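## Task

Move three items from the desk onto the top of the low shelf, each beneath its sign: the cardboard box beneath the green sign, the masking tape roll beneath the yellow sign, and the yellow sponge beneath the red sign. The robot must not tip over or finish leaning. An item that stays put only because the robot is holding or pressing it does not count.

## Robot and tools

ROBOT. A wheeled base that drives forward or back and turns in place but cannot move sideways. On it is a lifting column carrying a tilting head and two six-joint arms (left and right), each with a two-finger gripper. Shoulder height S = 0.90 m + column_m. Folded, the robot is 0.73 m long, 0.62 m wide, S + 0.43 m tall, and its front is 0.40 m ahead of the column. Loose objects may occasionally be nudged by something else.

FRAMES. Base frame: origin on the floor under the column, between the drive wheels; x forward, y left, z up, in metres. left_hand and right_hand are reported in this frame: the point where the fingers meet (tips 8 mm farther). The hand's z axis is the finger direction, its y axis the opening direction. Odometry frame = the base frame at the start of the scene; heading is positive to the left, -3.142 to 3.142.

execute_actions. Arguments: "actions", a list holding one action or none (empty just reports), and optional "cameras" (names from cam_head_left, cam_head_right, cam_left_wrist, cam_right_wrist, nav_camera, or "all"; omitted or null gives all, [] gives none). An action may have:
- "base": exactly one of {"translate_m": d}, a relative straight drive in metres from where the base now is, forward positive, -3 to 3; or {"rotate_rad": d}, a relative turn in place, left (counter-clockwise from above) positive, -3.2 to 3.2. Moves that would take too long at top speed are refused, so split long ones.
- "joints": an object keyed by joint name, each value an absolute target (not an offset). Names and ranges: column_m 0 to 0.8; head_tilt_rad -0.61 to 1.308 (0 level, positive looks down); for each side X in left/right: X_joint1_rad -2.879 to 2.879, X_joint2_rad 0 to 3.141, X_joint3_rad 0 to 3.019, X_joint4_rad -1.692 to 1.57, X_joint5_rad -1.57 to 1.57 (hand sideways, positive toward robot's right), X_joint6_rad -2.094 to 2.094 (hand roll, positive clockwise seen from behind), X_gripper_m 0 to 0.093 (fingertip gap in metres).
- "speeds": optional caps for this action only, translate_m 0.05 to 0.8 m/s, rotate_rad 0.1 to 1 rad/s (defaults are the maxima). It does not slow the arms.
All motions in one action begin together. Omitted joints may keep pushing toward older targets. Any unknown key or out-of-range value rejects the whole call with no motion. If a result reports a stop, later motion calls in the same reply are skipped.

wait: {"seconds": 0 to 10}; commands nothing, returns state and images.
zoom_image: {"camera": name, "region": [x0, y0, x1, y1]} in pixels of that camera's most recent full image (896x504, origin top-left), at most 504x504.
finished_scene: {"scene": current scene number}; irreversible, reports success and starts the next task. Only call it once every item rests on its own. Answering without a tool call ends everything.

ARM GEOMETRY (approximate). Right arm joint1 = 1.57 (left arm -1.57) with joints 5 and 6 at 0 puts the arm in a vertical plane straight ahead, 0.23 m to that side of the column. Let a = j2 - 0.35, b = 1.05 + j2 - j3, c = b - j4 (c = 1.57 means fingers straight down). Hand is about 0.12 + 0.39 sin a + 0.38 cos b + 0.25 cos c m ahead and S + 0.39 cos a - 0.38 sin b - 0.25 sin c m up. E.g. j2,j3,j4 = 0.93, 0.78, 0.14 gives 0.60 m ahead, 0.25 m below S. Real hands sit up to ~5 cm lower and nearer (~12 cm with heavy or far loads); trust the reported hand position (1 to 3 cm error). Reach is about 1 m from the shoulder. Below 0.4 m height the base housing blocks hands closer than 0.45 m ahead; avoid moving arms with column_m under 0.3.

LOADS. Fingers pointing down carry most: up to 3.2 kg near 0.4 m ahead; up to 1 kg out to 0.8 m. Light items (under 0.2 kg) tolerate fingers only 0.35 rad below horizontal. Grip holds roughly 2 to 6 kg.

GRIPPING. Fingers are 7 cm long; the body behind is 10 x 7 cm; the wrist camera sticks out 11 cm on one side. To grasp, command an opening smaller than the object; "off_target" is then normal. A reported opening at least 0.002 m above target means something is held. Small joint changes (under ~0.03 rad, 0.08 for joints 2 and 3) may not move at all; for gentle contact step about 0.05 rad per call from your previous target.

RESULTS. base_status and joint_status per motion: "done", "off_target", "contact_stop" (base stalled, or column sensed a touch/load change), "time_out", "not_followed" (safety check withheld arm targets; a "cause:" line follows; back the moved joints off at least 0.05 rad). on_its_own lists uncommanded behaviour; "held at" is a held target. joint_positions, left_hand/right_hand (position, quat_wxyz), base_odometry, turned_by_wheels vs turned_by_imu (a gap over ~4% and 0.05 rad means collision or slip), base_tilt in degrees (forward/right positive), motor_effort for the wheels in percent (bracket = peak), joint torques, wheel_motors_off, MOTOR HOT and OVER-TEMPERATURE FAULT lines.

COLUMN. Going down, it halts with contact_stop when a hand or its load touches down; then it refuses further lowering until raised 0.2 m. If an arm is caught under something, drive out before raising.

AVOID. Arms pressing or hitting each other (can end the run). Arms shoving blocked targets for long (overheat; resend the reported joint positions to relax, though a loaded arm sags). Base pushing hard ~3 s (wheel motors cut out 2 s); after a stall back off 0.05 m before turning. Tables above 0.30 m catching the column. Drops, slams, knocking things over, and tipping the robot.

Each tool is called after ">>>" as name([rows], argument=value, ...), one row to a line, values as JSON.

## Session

>>> execute_actions(actions=[])

Scene clock: 0.00 s.
Joint torques (N m, as the arm reports them, + toward a larger angle): no reading
base_odometry: x=+0.000 y=+0.000 heading=+0.000 (m, m, rad; odometry frame)
turned_by_wheels: +0.000 (rad since the last result)
turned_by_imu: +0.000 (rad since the last result)
base_tilt: forward=-0.6 right=+0.3 (deg)
base_status: not commanded
joint_positions: column_m=+0.553 head_tilt_rad=+0.876 left_joint1_rad=-1.545 left_joint2_rad=+0.867 left_joint3_rad=+0.391 left_joint4_rad=-0.981 left_joint5_rad=+0.057 left_joint6_rad=-0.073 left_gripper_m=+0.094 right_joint1_rad=+1.578 right_joint2_rad=+0.849 right_joint3_rad=+0.400 right_joint4_rad=-0.925 right_joint5_rad=+0.021 right_joint6_rad=-0.061 right_gripper_m=+0.094
joint_status: not commanded
wheel_motors_off: 0
motor_effort: left_wheel=+2 right_wheel=+6 (%)
left_hand: x=+0.1361 y=+0.2197 z=+1.2612 quat_wxyz=(+0.450, +0.056, -0.891, +0.002) (m; base frame)
right_hand: x=+0.1531 y=-0.2276 z=+1.2492 quat_wxyz=(+0.413, +0.035, -0.910, -0.005) (m; base frame)
pictures: cam_head_left, cam_head_right, cam_left_wrist, cam_right_wrist, nav_camera
camera_calibration (this result's frames):
cam_head_left: T_world_to_cam=[[-0.0278271, -0.998885, 0.0381463, 0.00689152], [-0.712243, -0.00696293, -0.701899, 1.0989], [0.701381, -0.0467012, -0.711255, 0.986172], [0, 0, 0, 1]] pos_world=[0.0911965, 0.0605908, 1.47248]
cam_head_right: T_world_to_cam=[[-0.0416625, -0.998184, 0.0435163, -0.114749], [-0.710113, -0.00105612, -0.704087, 1.105], [0.702854, -0.0602355, -0.708779, 0.984997], [0, 0, 0, 1]] pos_world=[0.0875837, -0.0540415, 1.48115]
cam_left_wrist: T_world_to_cam=[[0.103237, -0.993896, -0.0388981, 0.25537], [0.000929973, -0.0390105, 0.999238, -1.2486], [-0.994656, -0.103194, -0.00310302, 0.28287], [0, 0, 0, 1]] pos_world=[0.256156, 0.234293, 1.25846]
cam_right_wrist: T_world_to_cam=[[0.0676161, -0.997341, -0.027185, -0.205124], [-0.0937273, -0.0334765, 0.995035, -1.22719], [-0.993299, -0.0647324, -0.0957416, 0.380826], [0, 0, 0, 1]] pos_world=[0.277122, -0.221009, 1.25199]
Images, in order (width x height): cam_head_left 896x504, cam_head_right 896x504, cam_left_wrist 896x504, cam_right_wrist 896x504, nav_camera 896x504.

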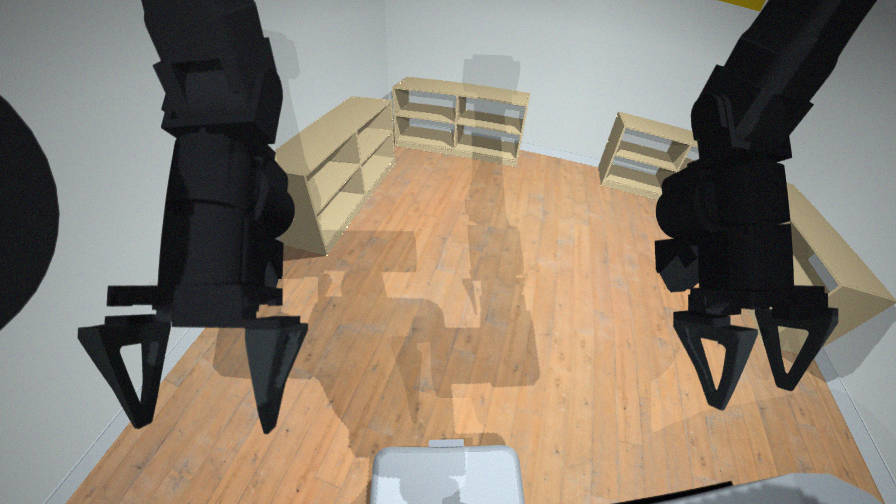

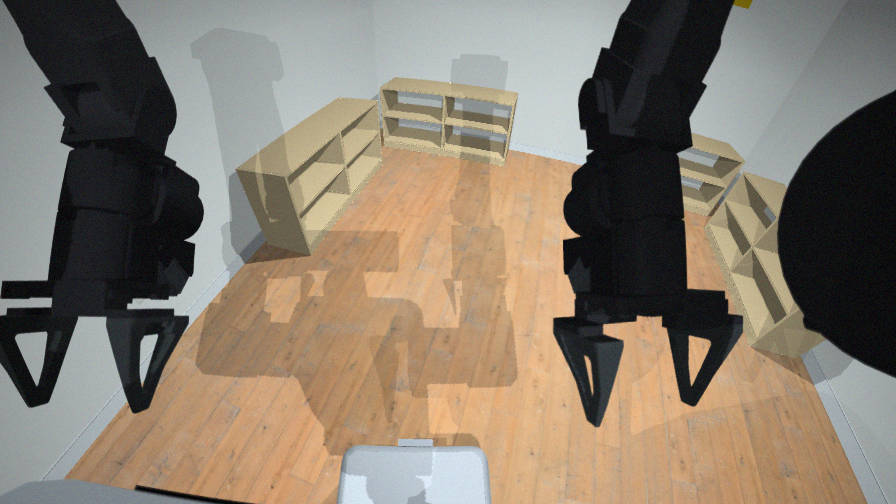

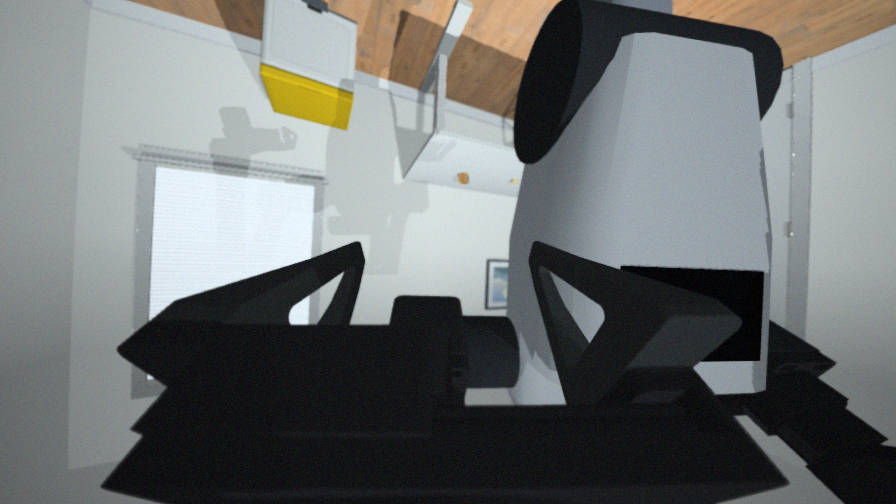

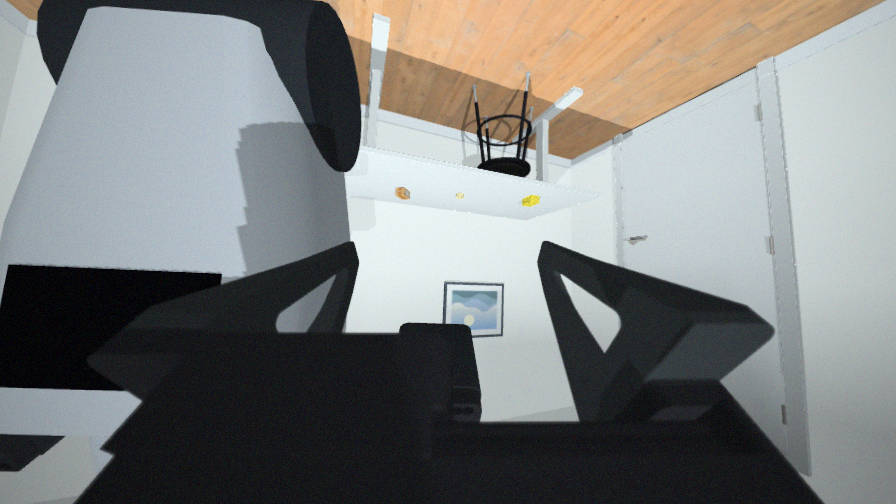

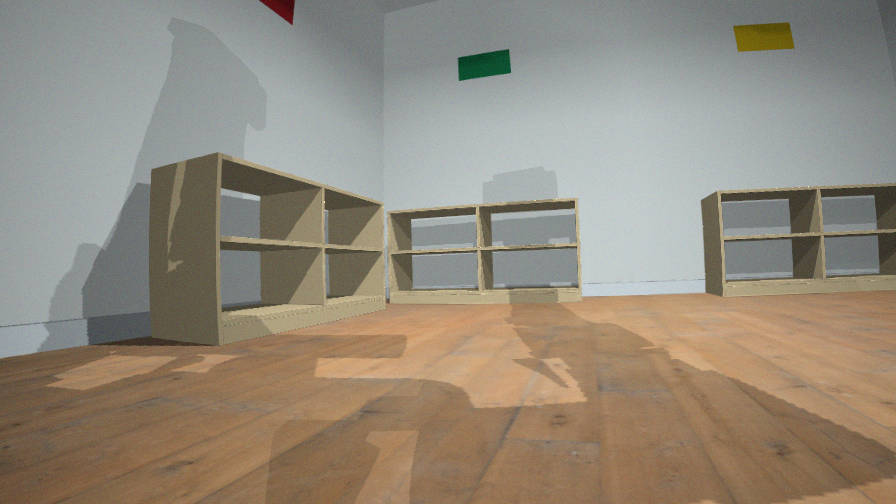

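>>> zoom_image(camera="cam_right_wrist", region=[340, 0, 640, 240])

>>> zoom_image(camera="cam_right_wrist", region=[380, 150, 560, 240])

>>> zoom_image(camera="cam_left_wrist", region=[240, 0, 540, 240])

Region (340, 0, 640, 240) of cam_right_wrist's 896x504 image, scaled by 1.680, with more detail than that image has; it fills the top 403 rows of this view, and the rest is white.

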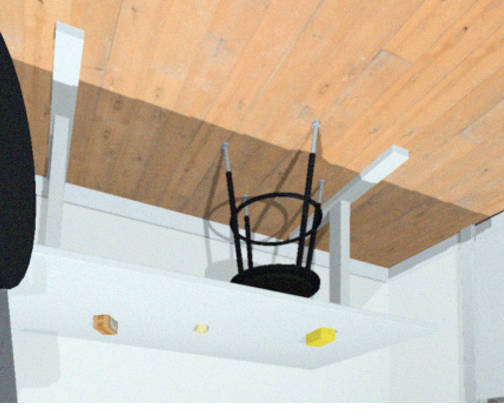

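Region (380, 150, 560, 240) of cam_right_wrist's 896x504 image, scaled by 2.800, with more detail than that image has.

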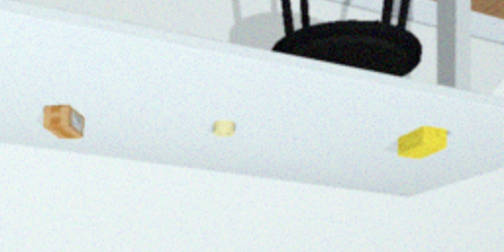

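Region (240, 0, 540, 240) of cam_left_wrist's 896x504 image, scaled by 1.680, with more detail than that image has; it fills the top 403 rows of this view, and the rest is white.

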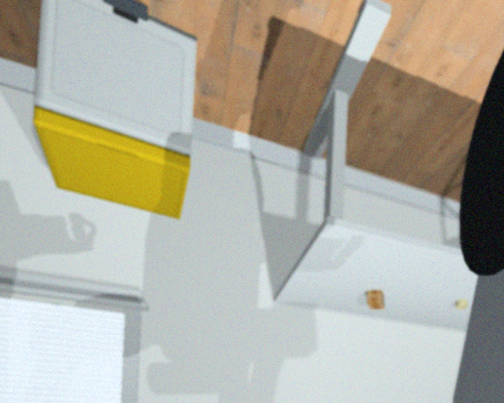

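>>> zoom_image(camera="nav_camera", region=[130, 130, 430, 360])

>>> zoom_image(camera="nav_camera", region=[360, 170, 896, 330])

>>> zoom_image(camera="cam_head_right", region=[220, 60, 560, 280])

Region (130, 130, 430, 360) of nav_camera's 896x504 image, scaled by 1.680, with more detail than that image has; it fills the top 386 rows of this view, and the rest is white.

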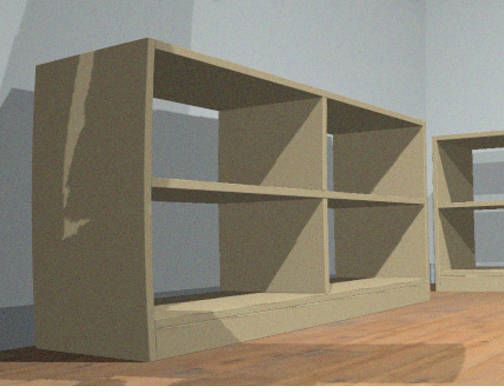

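Region (360, 170, 896, 330) is 536x160 pixels. A region can be at most 504 by 504 pixels.

Region (220, 60, 560, 280) of cam_head_right's 896x504 image, scaled by 1.482, with more detail than that image has; it fills the top 326 rows of this view, and the rest is white.

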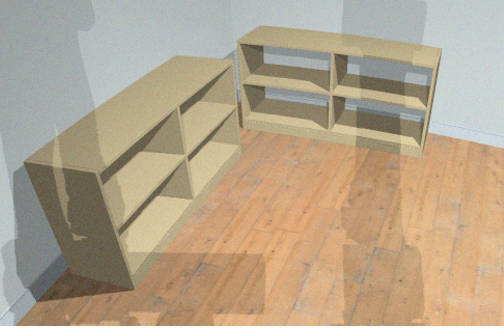

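>>> zoom_image(camera="nav_camera", region=[370, 180, 620, 320])

>>> zoom_image(camera="nav_camera", region=[646, 170, 896, 310])

>>> zoom_image(camera="cam_head_left", region=[480, 80, 720, 220])

Region (370, 180, 620, 320) of nav_camera's 896x504 image, scaled by 2.016, with more detail than that image has; it fills the top 282 rows of this view, and the rest is white.

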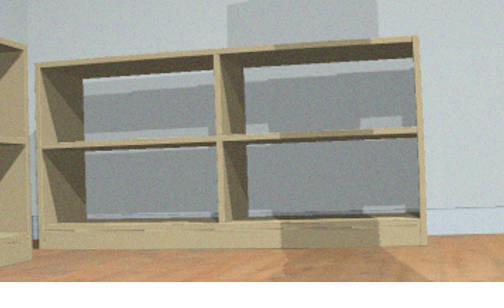

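Region (646, 170, 896, 310) of nav_camera's 896x504 image, scaled by 2.016, with more detail than that image has; it fills the top 282 rows of this view, and the rest is white.

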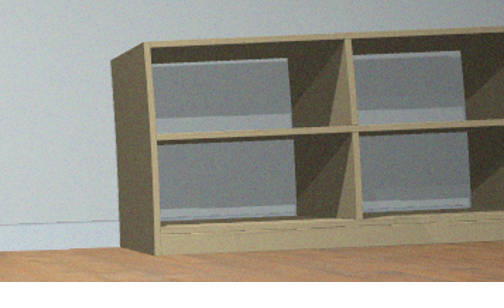

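Region (480, 80, 720, 220) of cam_head_left's 896x504 image, scaled by 2.100, with more detail than that image has; it fills the top 294 rows of this view, and the rest is white.

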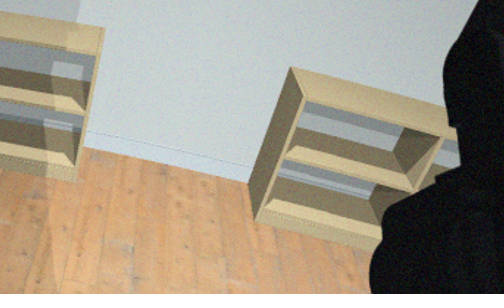

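>>> execute_actions([
  {"base": {"rotate_rad": -2.806}, "joints": {"column_m": 0.36, "head_tilt_rad": 0.7, "left_joint1_rad": -1.35, "left_joint2_rad": 1.092, "left_joint3_rad": 0.828, "left_joint4_rad": -0.257, "left_joint5_rad": 0.19, "left_joint6_rad": 0.0, "right_joint1_rad": 1.35, "right_joint2_rad": 1.092, "right_joint3_rad": 0.828, "right_joint4_rad": -0.257, "right_joint5_rad": -0.19, "right_joint6_rad": 0.0, "left_gripper_m": 0.093, "right_gripper_m": 0.093}},
], cameras=["cam_head_left", "cam_head_right", "nav_camera"])

Scene clock: 17.97 s.
Joint torques (N m, as the arm reports them, + toward a larger angle): left_arm=[ -0.14 -14.97   2.37   1.37   0.1    0.11] | right_arm=[ -1.97 -14.5    2.29   0.93   0.     0.13]
base_odometry: x=+0.000 y=+0.000 heading=-2.805 (m, m, rad; odometry frame)
turned_by_wheels: -2.805 (rad since the last result)
turned_by_imu: -2.764 (rad since the last result)
base_tilt: forward=-0.7 right=+0.2 (deg)
base_status: done
joint_positions: column_m=+0.360 head_tilt_rad=+0.717 left_joint1_rad=-1.345 left_joint2_rad=+1.096 left_joint3_rad=+0.832 left_joint4_rad=-0.270 left_joint5_rad=+0.188 left_joint6_rad=-0.006 left_gripper_m=+0.093 right_joint1_rad=+1.354 right_joint2_rad=+1.093 right_joint3_rad=+0.833 right_joint4_rad=-0.265 right_joint5_rad=-0.189 right_joint6_rad=-0.013 right_gripper_m=+0.093
joint_status: all done
wheel_motors_off: 0
motor_effort: left_wheel=+4(48) right_wheel=-6(52) (%)
left_hand: x=+0.4789 y=+0.3024 z=+0.9361 quat_wxyz=(+0.000, +0.060, -0.998, -0.004) (m; base frame)
right_hand: x=+0.4821 y=-0.2989 z=+0.9371 quat_wxyz=(-0.004, -0.048, -0.999, +0.000) (m; base frame)
pictures: cam_head_left, cam_head_right, nav_camera
camera_calibration (this result's frames):
cam_head_left: T_world_to_cam=[[-0.033534, -0.998885, 0.0332409, 0.0211348], [-0.591686, -0.00696293, -0.806139, 1.09785], [0.805471, -0.0467012, -0.590792, 0.681682], [0, 0, 0, 1]] pos_world=[0.101214, 0.0605908, 1.28705]
cam_head_right: T_world_to_cam=[[-0.0480469, -0.998184, 0.0363447, -0.0963857], [-0.589235, -0.00105612, -0.807961, 1.10301], [0.806532, -0.0602355, -0.588114, 0.680731], [0, 0, 0, 1]] pos_world=[0.096269, -0.0540415, 1.29504]
Images, in order (width x height): cam_head_left 896x504, cam_head_right 896x504, nav_camera 896x504.

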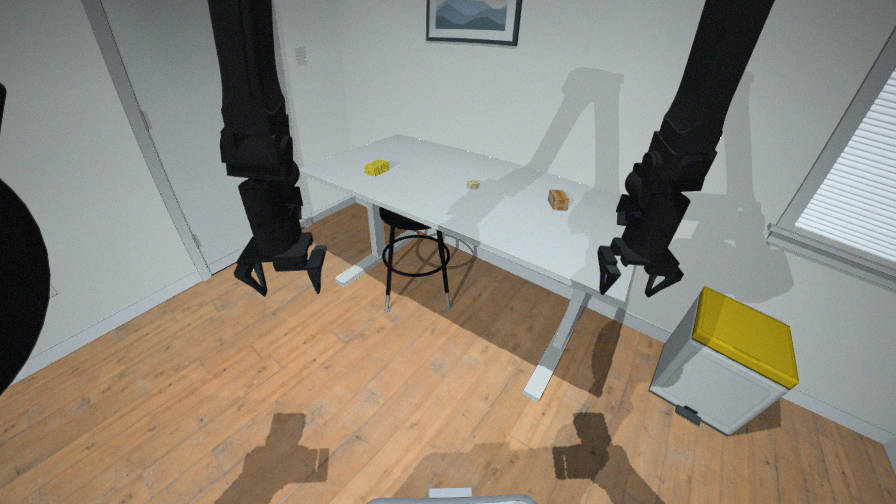

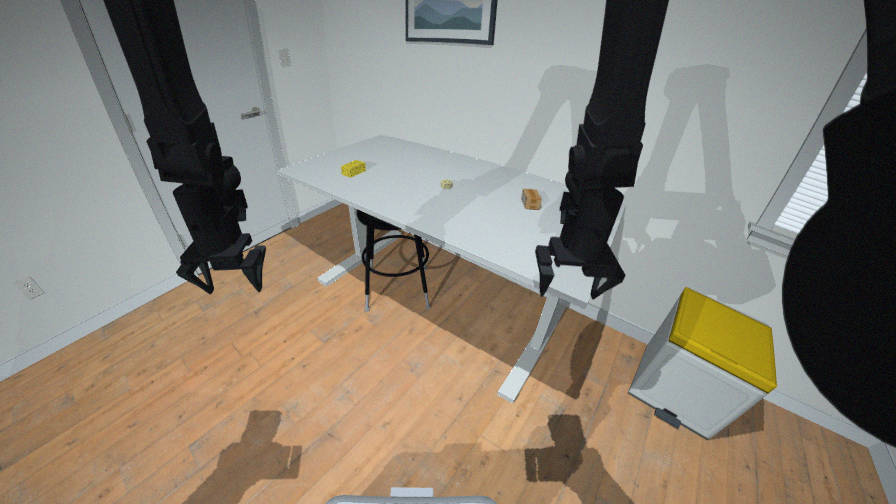

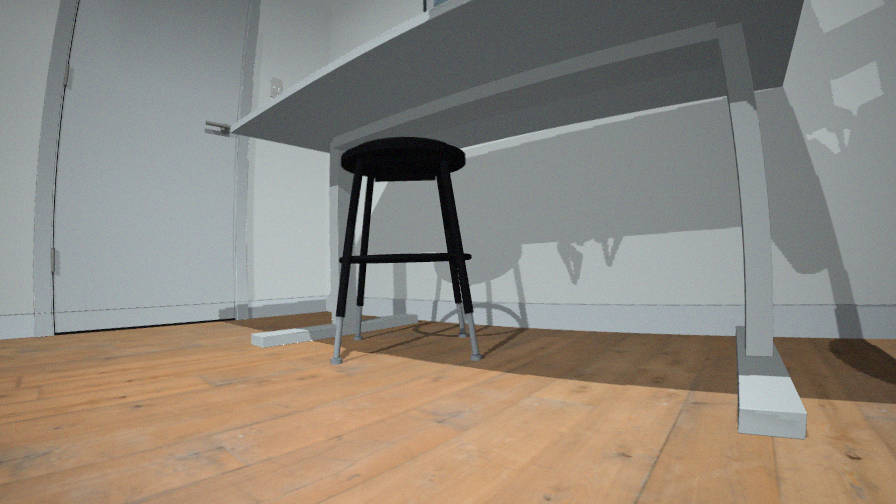

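>>> zoom_image(camera="cam_head_right", region=[320, 140, 570, 230])

>>> zoom_image(camera="cam_head_left", region=[345, 140, 595, 230])

>>> zoom_image(camera="cam_head_right", region=[300, 230, 600, 430])

Region (320, 140, 570, 230) of cam_head_right's 896x504 image, scaled by 2.016, with more detail than that image has; it fills the top 181 rows of this view, and the rest is white.

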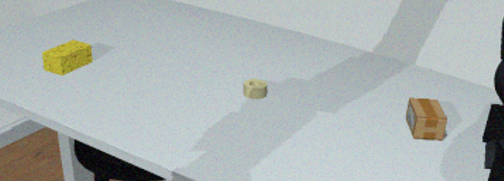

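Region (345, 140, 595, 230) of cam_head_left's 896x504 image, scaled by 2.016, with more detail than that image has; it fills the top 181 rows of this view, and the rest is white.

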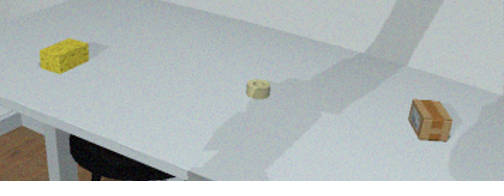

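Region (300, 230, 600, 430) of cam_head_right's 896x504 image, scaled by 1.680, with more detail than that image has.

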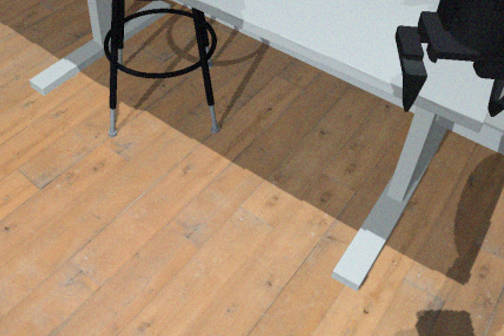

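>>> zoom_image(camera="cam_head_right", region=[325, 145, 385, 190])

>>> zoom_image(camera="cam_head_right", region=[420, 162, 480, 207])

>>> zoom_image(camera="cam_head_right", region=[500, 177, 560, 222])

Region (325, 145, 385, 190) of cam_head_right's 896x504 image, scaled by 8.400, with more detail than that image has; it fills the top 378 rows of this view, and the rest is white.

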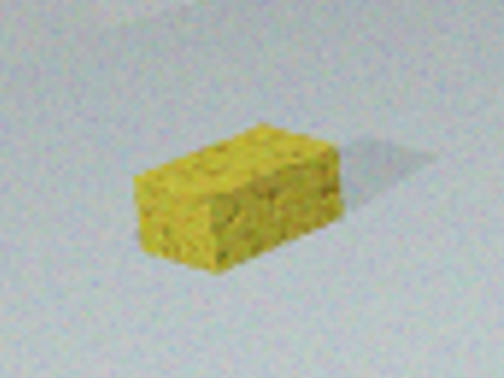

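Region (420, 162, 480, 207) of cam_head_right's 896x504 image, scaled by 8.400, with more detail than that image has; it fills the top 378 rows of this view, and the rest is white.

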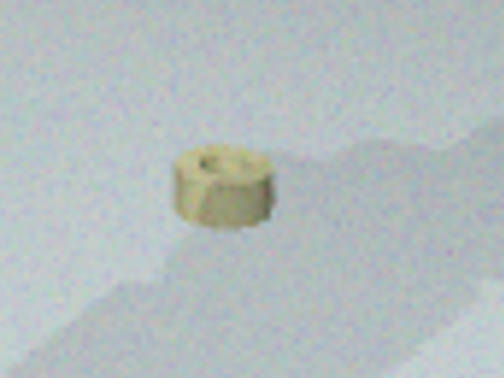

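Region (500, 177, 560, 222) of cam_head_right's 896x504 image, scaled by 8.400, with more detail than that image has; it fills the top 378 rows of this view, and the rest is white.

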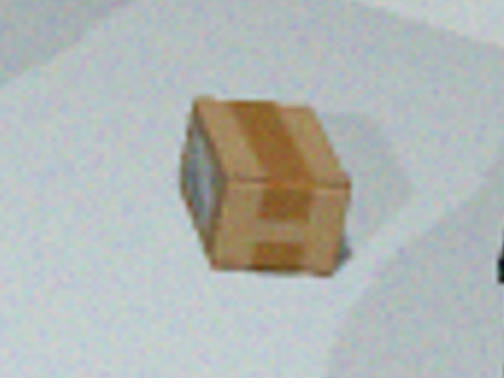

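>>> zoom_image(camera="nav_camera", region=[200, 100, 280, 160])

>>> zoom_image(camera="cam_head_right", region=[260, 145, 340, 205])

Region (200, 100, 280, 160) of nav_camera's 896x504 image, scaled by 6.300, with more detail than that image has; it fills the top 378 rows of this view, and the rest is white.

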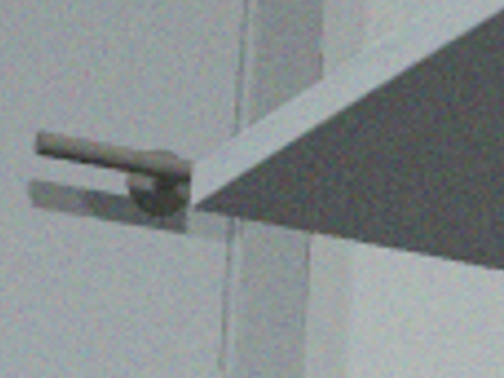

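Region (260, 145, 340, 205) of cam_head_right's 896x504 image, scaled by 6.300, with more detail than that image has; it fills the top 378 rows of this view, and the rest is white.

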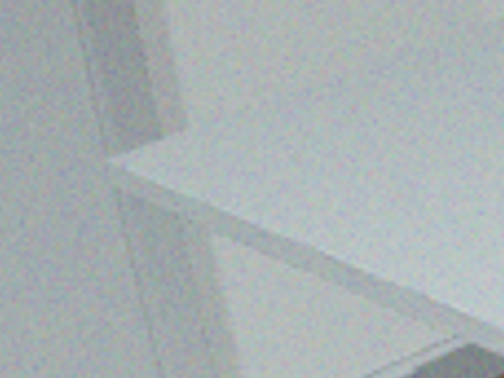

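>>> execute_actions([
  {"base": {"translate_m": 0.77}, "joints": {"column_m": 0.32, "head_tilt_rad": 0.9, "left_joint1_rad": -1.405, "left_joint2_rad": 1.659, "left_joint3_rad": 1.99, "left_joint4_rad": -0.852, "left_joint5_rad": 0.144, "left_joint6_rad": 0.68, "right_joint1_rad": 1.783, "right_joint2_rad": 1.42, "right_joint3_rad": 1.312, "right_joint4_rad": -0.417, "right_joint5_rad": 0.183, "right_joint6_rad": -0.175}},
])

Scene clock: 25.37 s.
Joint torques (N m, as the arm reports them, + toward a larger angle): left_arm=[  1.35 -23.57   7.89  -0.05   0.04   0.04] | right_arm=[  2.32 -18.92   5.4    0.27   0.12  -0.08]
base_odometry: x=-0.727 y=-0.254 heading=-2.805 (m, m, rad; odometry frame)
turned_by_wheels: -0.001 (rad since the last result)
turned_by_imu: -0.001 (rad since the last result)
base_tilt: forward=-0.6 right=+0.3 (deg)
base_status: done
joint_positions: column_m=+0.320 head_tilt_rad=+0.902 left_joint1_rad=-1.407 left_joint2_rad=+1.639 left_joint3_rad=+1.978 left_joint4_rad=-0.842 left_joint5_rad=+0.146 left_joint6_rad=+0.674 left_gripper_m=+0.093 right_joint1_rad=+1.793 right_joint2_rad=+1.430 right_joint3_rad=+1.301 right_joint4_rad=-0.410 right_joint5_rad=+0.181 right_joint6_rad=-0.163 right_gripper_m=+0.093
joint_status: all done
wheel_motors_off: 0
motor_effort: left_wheel=-2(54) right_wheel=+0(67) (%)
left_hand: x=+0.7862 y=+0.3126 z=+0.8395 quat_wxyz=(-0.013, -0.293, -0.956, -0.003) (m; base frame)
right_hand: x=+0.6028 y=-0.1183 z=+0.8139 quat_wxyz=(+0.002, +0.138, -0.990, -0.006) (m; base frame)
pictures: cam_head_left, cam_head_right, cam_left_wrist, cam_right_wrist, nav_camera
camera_calibration (this result's frames):
cam_head_left: T_world_to_cam=[[-0.0268527, -0.998885, 0.0388384, 0.01482], [-0.72978, -0.00696293, -0.683646, 0.91253], [0.683154, -0.0467012, -0.728779, 0.844379], [0, 0, 0, 1]] pos_world=[0.0895039, 0.0605908, 1.23864]
cam_head_right: T_world_to_cam=[[-0.0405477, -0.998184, 0.0445569, -0.106032], [-0.727706, -0.00105612, -0.685888, 0.918187], [0.68469, -0.0602355, -0.726341, 0.843826], [0, 0, 0, 1]] pos_world=[0.0861119, -0.0540415, 1.2474]
cam_left_wrist: T_world_to_cam=[[-0.564586, -0.825338, -0.00775552, 0.710391], [-0.67803, 0.458419, 0.574567, -0.0893556], [-0.470656, 0.329651, -0.818421, 1.075], [0, 0, 0, 1]] pos_world=[0.846448, 0.272898, 0.936656]
cam_right_wrist: T_world_to_cam=[[0.270005, -0.962858, 0.00131247, -0.279441], [-0.779631, -0.217824, 0.587136, -0.0245828], [-0.565043, -0.159553, -0.809487, 1.1045], [0, 0, 0, 1]] pos_world=[0.680373, -0.0981915, 0.908876]
Images, in order (width x height): cam_head_left 896x504, cam_head_right 896x504, cam_left_wrist 896x504, cam_right_wrist 896x504, nav_camera 896x504.

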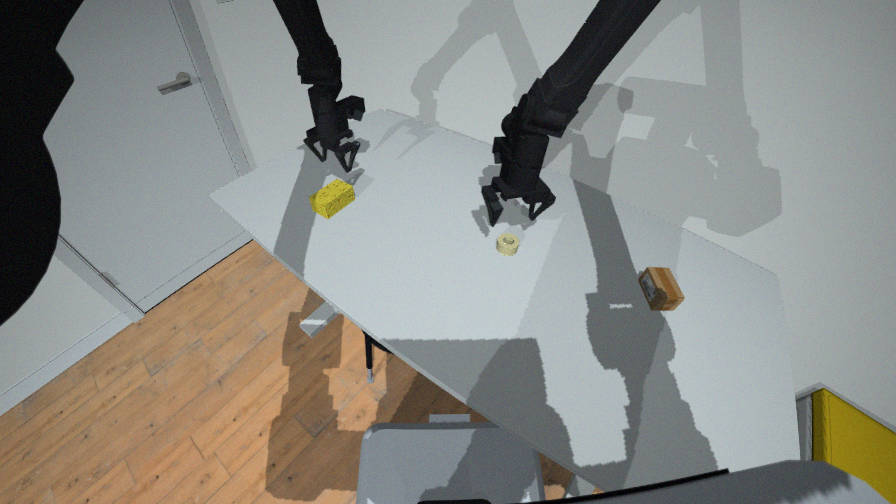

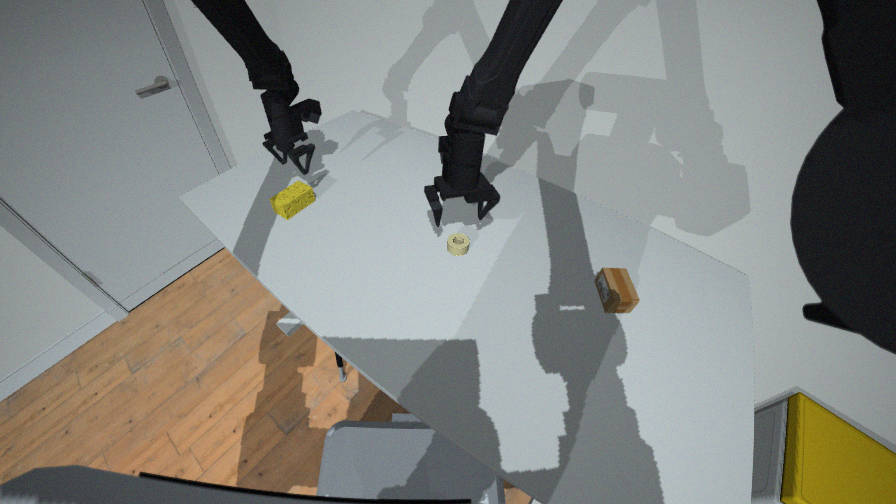

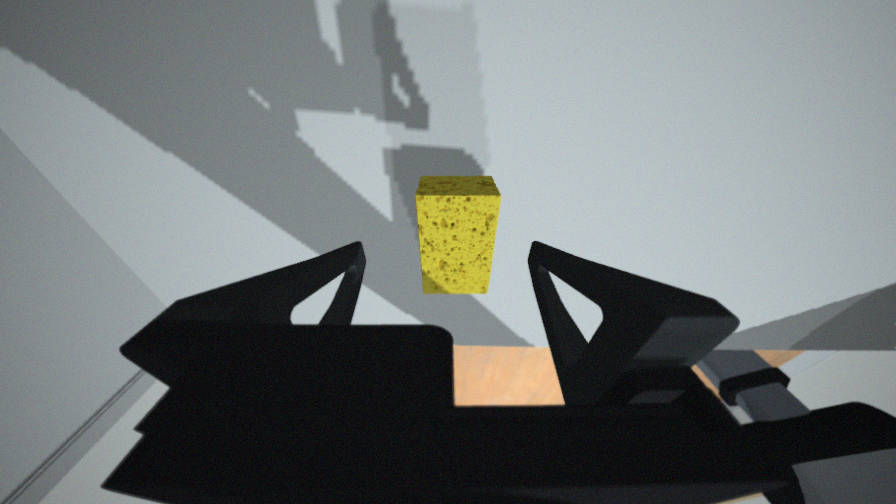

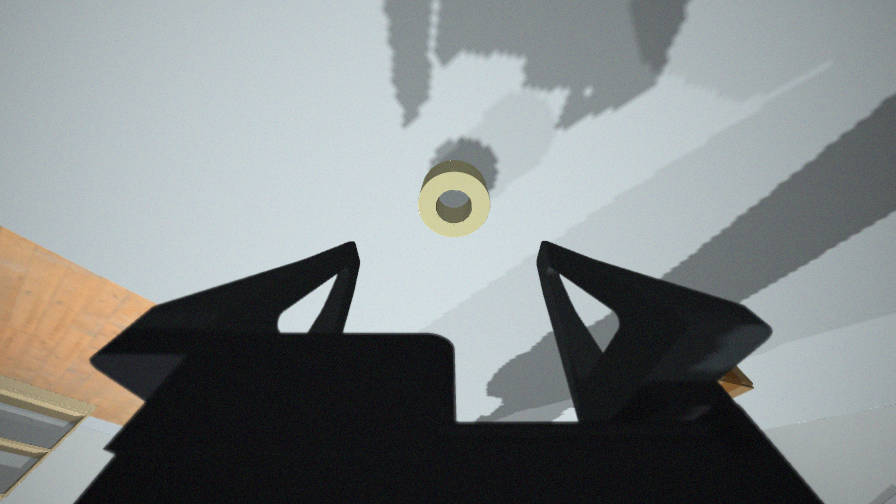

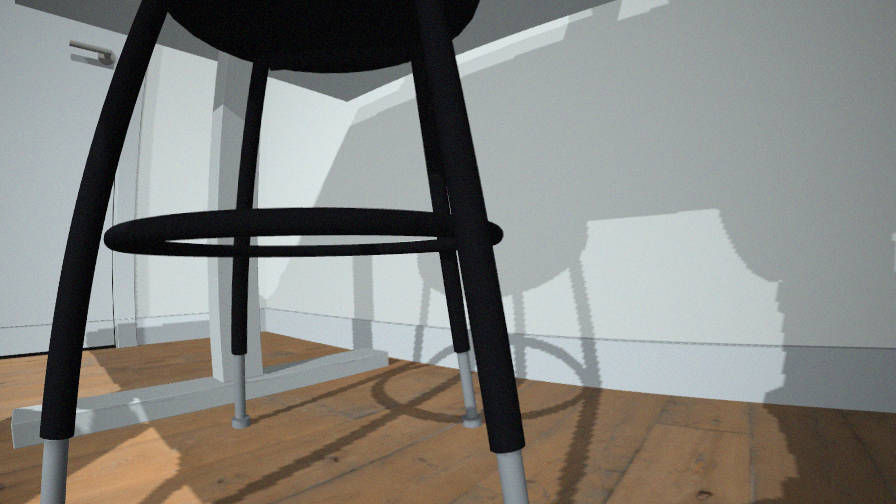

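>>> zoom_image(camera="cam_left_wrist", region=[340, 150, 560, 320])

>>> zoom_image(camera="cam_right_wrist", region=[340, 120, 560, 290])

Region (340, 150, 560, 320) of cam_left_wrist's 896x504 image, scaled by 2.291, with more detail than that image has; it fills the top 389 rows of this view, and the rest is white.

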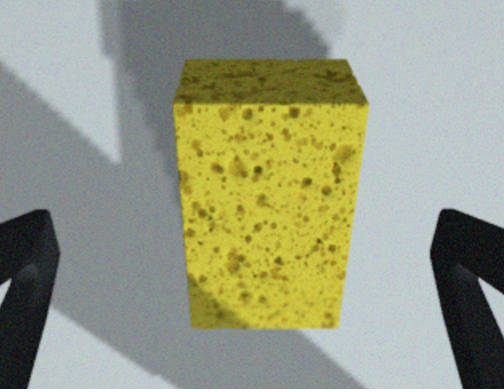

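Region (340, 120, 560, 290) of cam_right_wrist's 896x504 image, scaled by 2.291, with more detail than that image has; it fills the top 389 rows of this view, and the rest is white.

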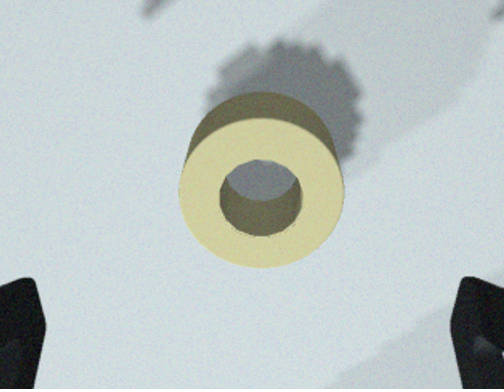

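>>> execute_actions([
  {"joints": {"column_m": 0.25, "left_joint3_rad": 1.935, "left_joint4_rad": -0.885}},
], cameras=["cam_head_right", "cam_left_wrist", "cam_right_wrist"])

Scene clock: 29.73 s.
Joint torques (N m, as the arm reports them, + toward a larger angle): left_arm=[  0.94 -24.5    6.71   0.01   0.03   0.06] | right_arm=[  2.26 -19.51   5.18   0.39   0.11  -0.09]
base_odometry: x=-0.727 y=-0.254 heading=-2.805 (m, m, rad; odometry frame)
turned_by_wheels: +0.000 (rad since the last result)
turned_by_imu: -0.001 (rad since the last result)
base_tilt: forward=-0.7 right=+0.2 (deg)
base_status: not commanded
joint_positions: column_m=+0.250 head_tilt_rad=+0.902 left_joint1_rad=-1.407 left_joint2_rad=+1.650 left_joint3_rad=+1.932 left_joint4_rad=-0.872 left_joint5_rad=+0.146 left_joint6_rad=+0.674 left_gripper_m=+0.093 right_joint1_rad=+1.793 right_joint2_rad=+1.430 right_joint3_rad=+1.301 right_joint4_rad=-0.410 right_joint5_rad=+0.181 right_joint6_rad=-0.163 right_gripper_m=+0.093
joint_status: all done
wheel_motors_off: 0
motor_effort: left_wheel=-2(1) right_wheel=+2(1) (%)
left_hand: x=+0.7518 y=+0.3125 z=+0.7502 quat_wxyz=(+0.027, -0.287, -0.957, +0.013) (m; base frame)
right_hand: x=+0.6028 y=-0.1183 z=+0.7439 quat_wxyz=(+0.002, +0.138, -0.990, -0.006) (m; base frame)
pictures: cam_head_right, cam_left_wrist, cam_right_wrist
camera_calibration (this result's frames):
cam_head_right: T_world_to_cam=[[-0.0405477, -0.998184, 0.0445569, -0.102914], [-0.727706, -0.00105612, -0.685888, 0.870184], [0.684689, -0.0602355, -0.726342, 0.792992], [0, 0, 0, 1]] pos_world=[0.0861119, -0.0540415, 1.17742]
cam_left_wrist: T_world_to_cam=[[-0.552794, -0.832055, 0.0458714, 0.643212], [-0.632257, 0.454639, 0.627339, -0.134154], [-0.542835, 0.317786, -0.777394, 1.01294], [0, 0, 0, 1]] pos_world=[0.820602, 0.274281, 0.842108]
cam_right_wrist: T_world_to_cam=[[0.270005, -0.962858, 0.00131247, -0.279349], [-0.779631, -0.217824, 0.587136, 0.016509], [-0.565043, -0.159553, -0.809487, 1.04784], [0, 0, 0, 1]] pos_world=[0.680373, -0.0981915, 0.838889]
Images, in order (width x height): cam_head_right 896x504, cam_left_wrist 896x504, cam_right_wrist 896x504.

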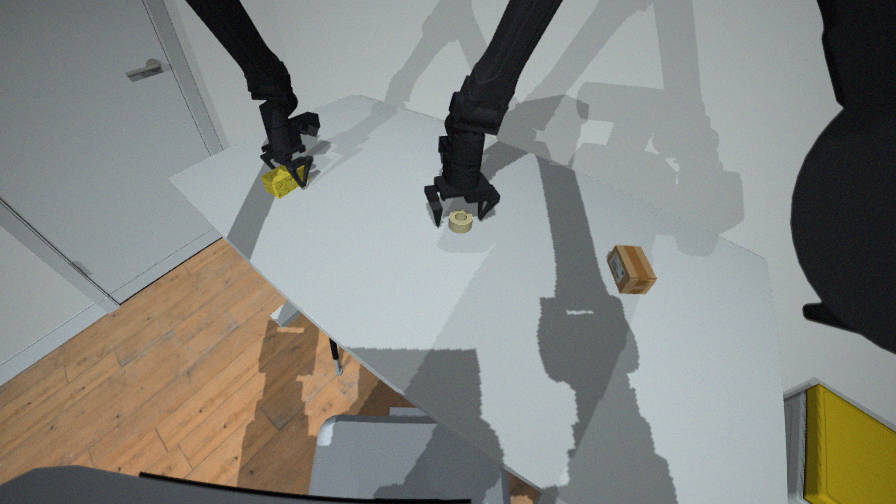

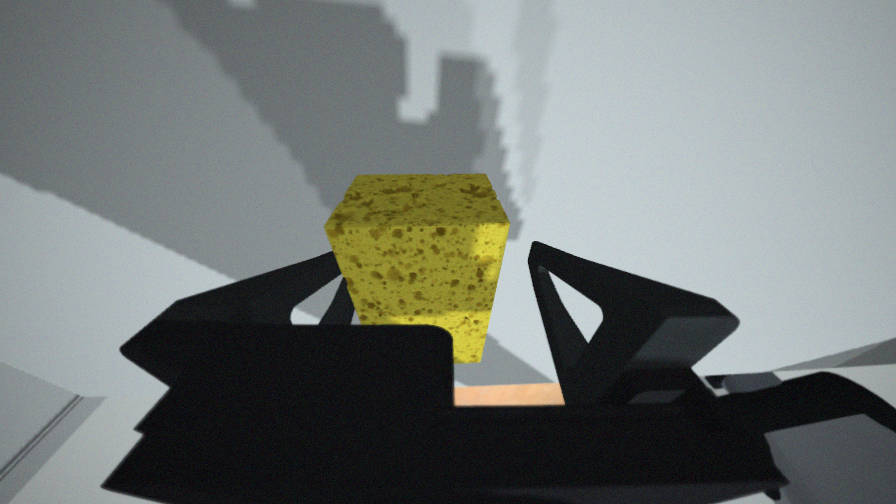

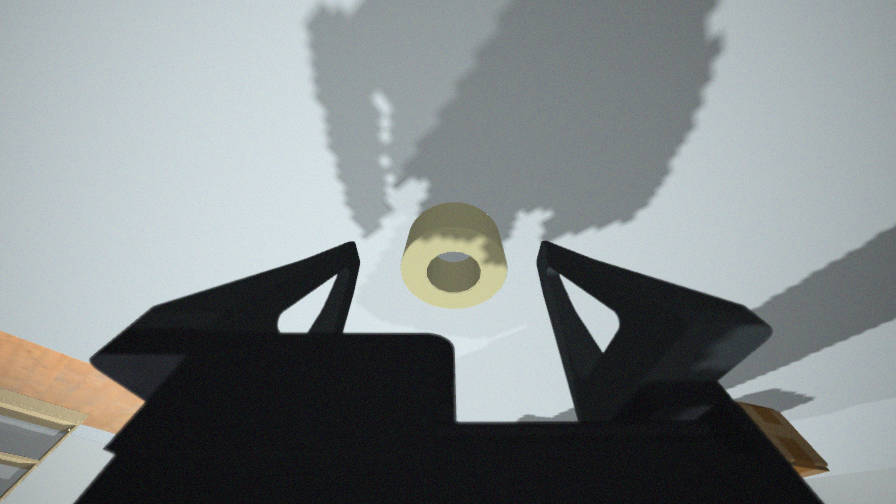

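>>> execute_actions([
  {"joints": {"left_gripper_m": 0.04, "right_gripper_m": 0.03}},
], cameras=["cam_head_right", "cam_left_wrist", "cam_right_wrist"])

Scene clock: 30.60 s.
Joint torques (N m, as the arm reports them, + toward a larger angle): left_arm=[  1.24 -24.88   6.7   -0.16   0.07   0.12] | right_arm=[  2.23 -19.34   5.11   0.41   0.08  -0.1 ]
base_odometry: x=-0.727 y=-0.254 heading=-2.805 (m, m, rad; odometry frame)
turned_by_wheels: +0.000 (rad since the last result)
turned_by_imu: +0.000 (rad since the last result)
base_tilt: forward=-0.7 right=+0.2 (deg)
base_status: not commanded
joint_positions: column_m=+0.250 head_tilt_rad=+0.902 left_joint1_rad=-1.407 left_joint2_rad=+1.650 left_joint3_rad=+1.932 left_joint4_rad=-0.872 left_joint5_rad=+0.146 left_joint6_rad=+0.674 left_gripper_m=+0.059 right_joint1_rad=+1.793 right_joint2_rad=+1.430 right_joint3_rad=+1.301 right_joint4_rad=-0.410 right_joint5_rad=+0.181 right_joint6_rad=-0.163 right_gripper_m=+0.048
joint_status: left_gripper_m off_target (ended at +0.059, target +0.040); right_gripper_m off_target (ended at +0.048, target +0.030)
wheel_motors_off: 0
motor_effort: left_wheel=-2(1) right_wheel=+2(2) (%)
left_hand: x=+0.7518 y=+0.3125 z=+0.7502 quat_wxyz=(+0.027, -0.287, -0.957, +0.013) (m; base frame)
right_hand: x=+0.6028 y=-0.1183 z=+0.7439 quat_wxyz=(+0.002, +0.138, -0.990, -0.006) (m; base frame)
pictures: cam_head_right, cam_left_wrist, cam_right_wrist
camera_calibration (this result's frames):
cam_head_right: T_world_to_cam=[[-0.0405477, -0.998184, 0.0445569, -0.102914], [-0.727706, -0.00105612, -0.685888, 0.870184], [0.684689, -0.0602355, -0.726342, 0.792992], [0, 0, 0, 1]] pos_world=[0.0861119, -0.0540415, 1.17742]
cam_left_wrist: T_world_to_cam=[[-0.552794, -0.832055, 0.0458714, 0.643212], [-0.632257, 0.454639, 0.627339, -0.134154], [-0.542835, 0.317786, -0.777394, 1.01294], [0, 0, 0, 1]] pos_world=[0.820602, 0.274281, 0.842108]
cam_right_wrist: T_world_to_cam=[[0.270006, -0.962857, 0.00168906, -0.279695], [-0.779656, -0.217602, 0.587185, 0.0165058], [-0.565008, -0.15986, -0.809451, 1.04775], [0, 0, 0, 1]] pos_world=[0.680376, -0.0982205, 0.838884]
Images, in order (width x height): cam_head_right 896x504, cam_left_wrist 896x504, cam_right_wrist 896x504.

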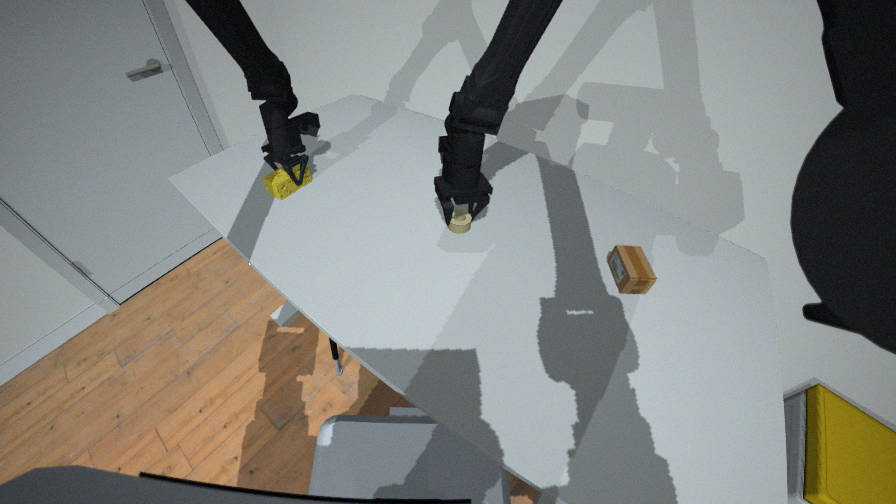

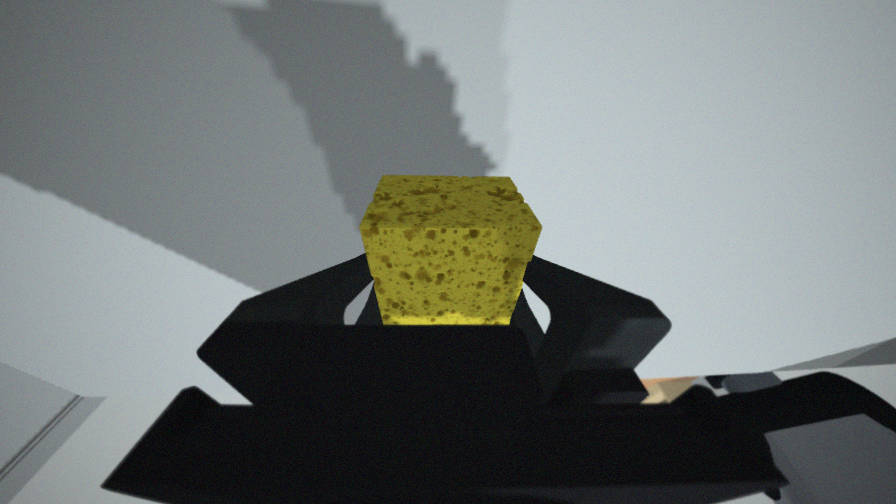

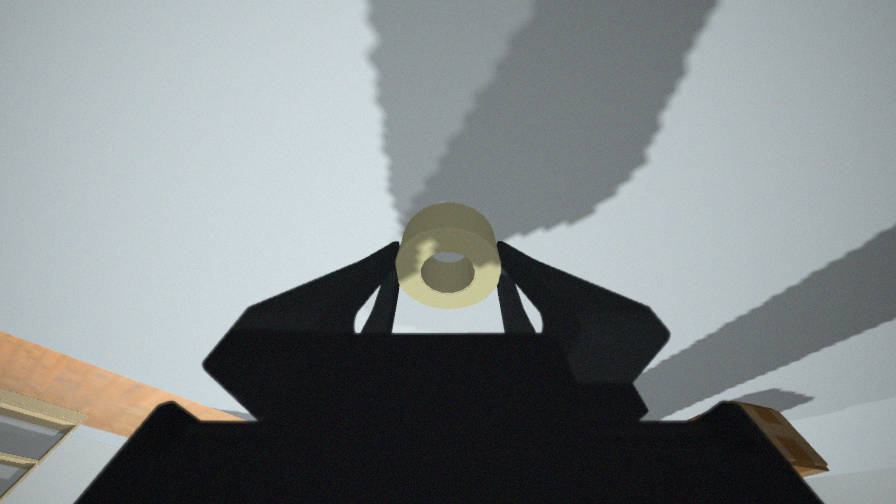

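>>> zoom_image(camera="cam_head_right", region=[590, 230, 680, 310])

>>> zoom_image(camera="cam_head_right", region=[420, 170, 510, 250])

Region (590, 230, 680, 310) of cam_head_right's 896x504 image, scaled by 5.600, with more detail than that image has.

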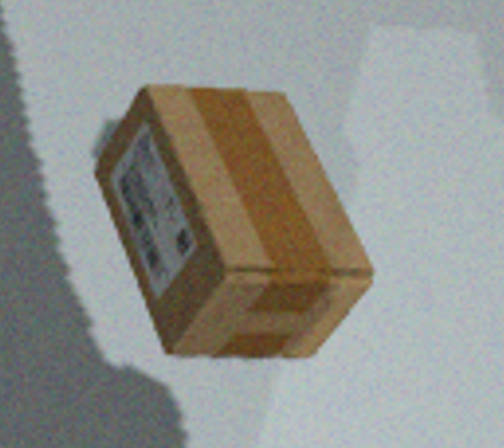

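Region (420, 170, 510, 250) of cam_head_right's 896x504 image, scaled by 5.600, with more detail than that image has.

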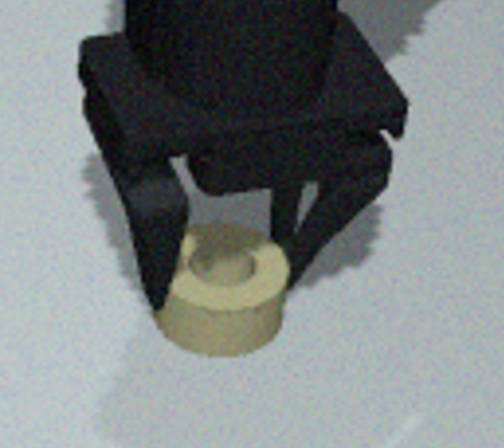

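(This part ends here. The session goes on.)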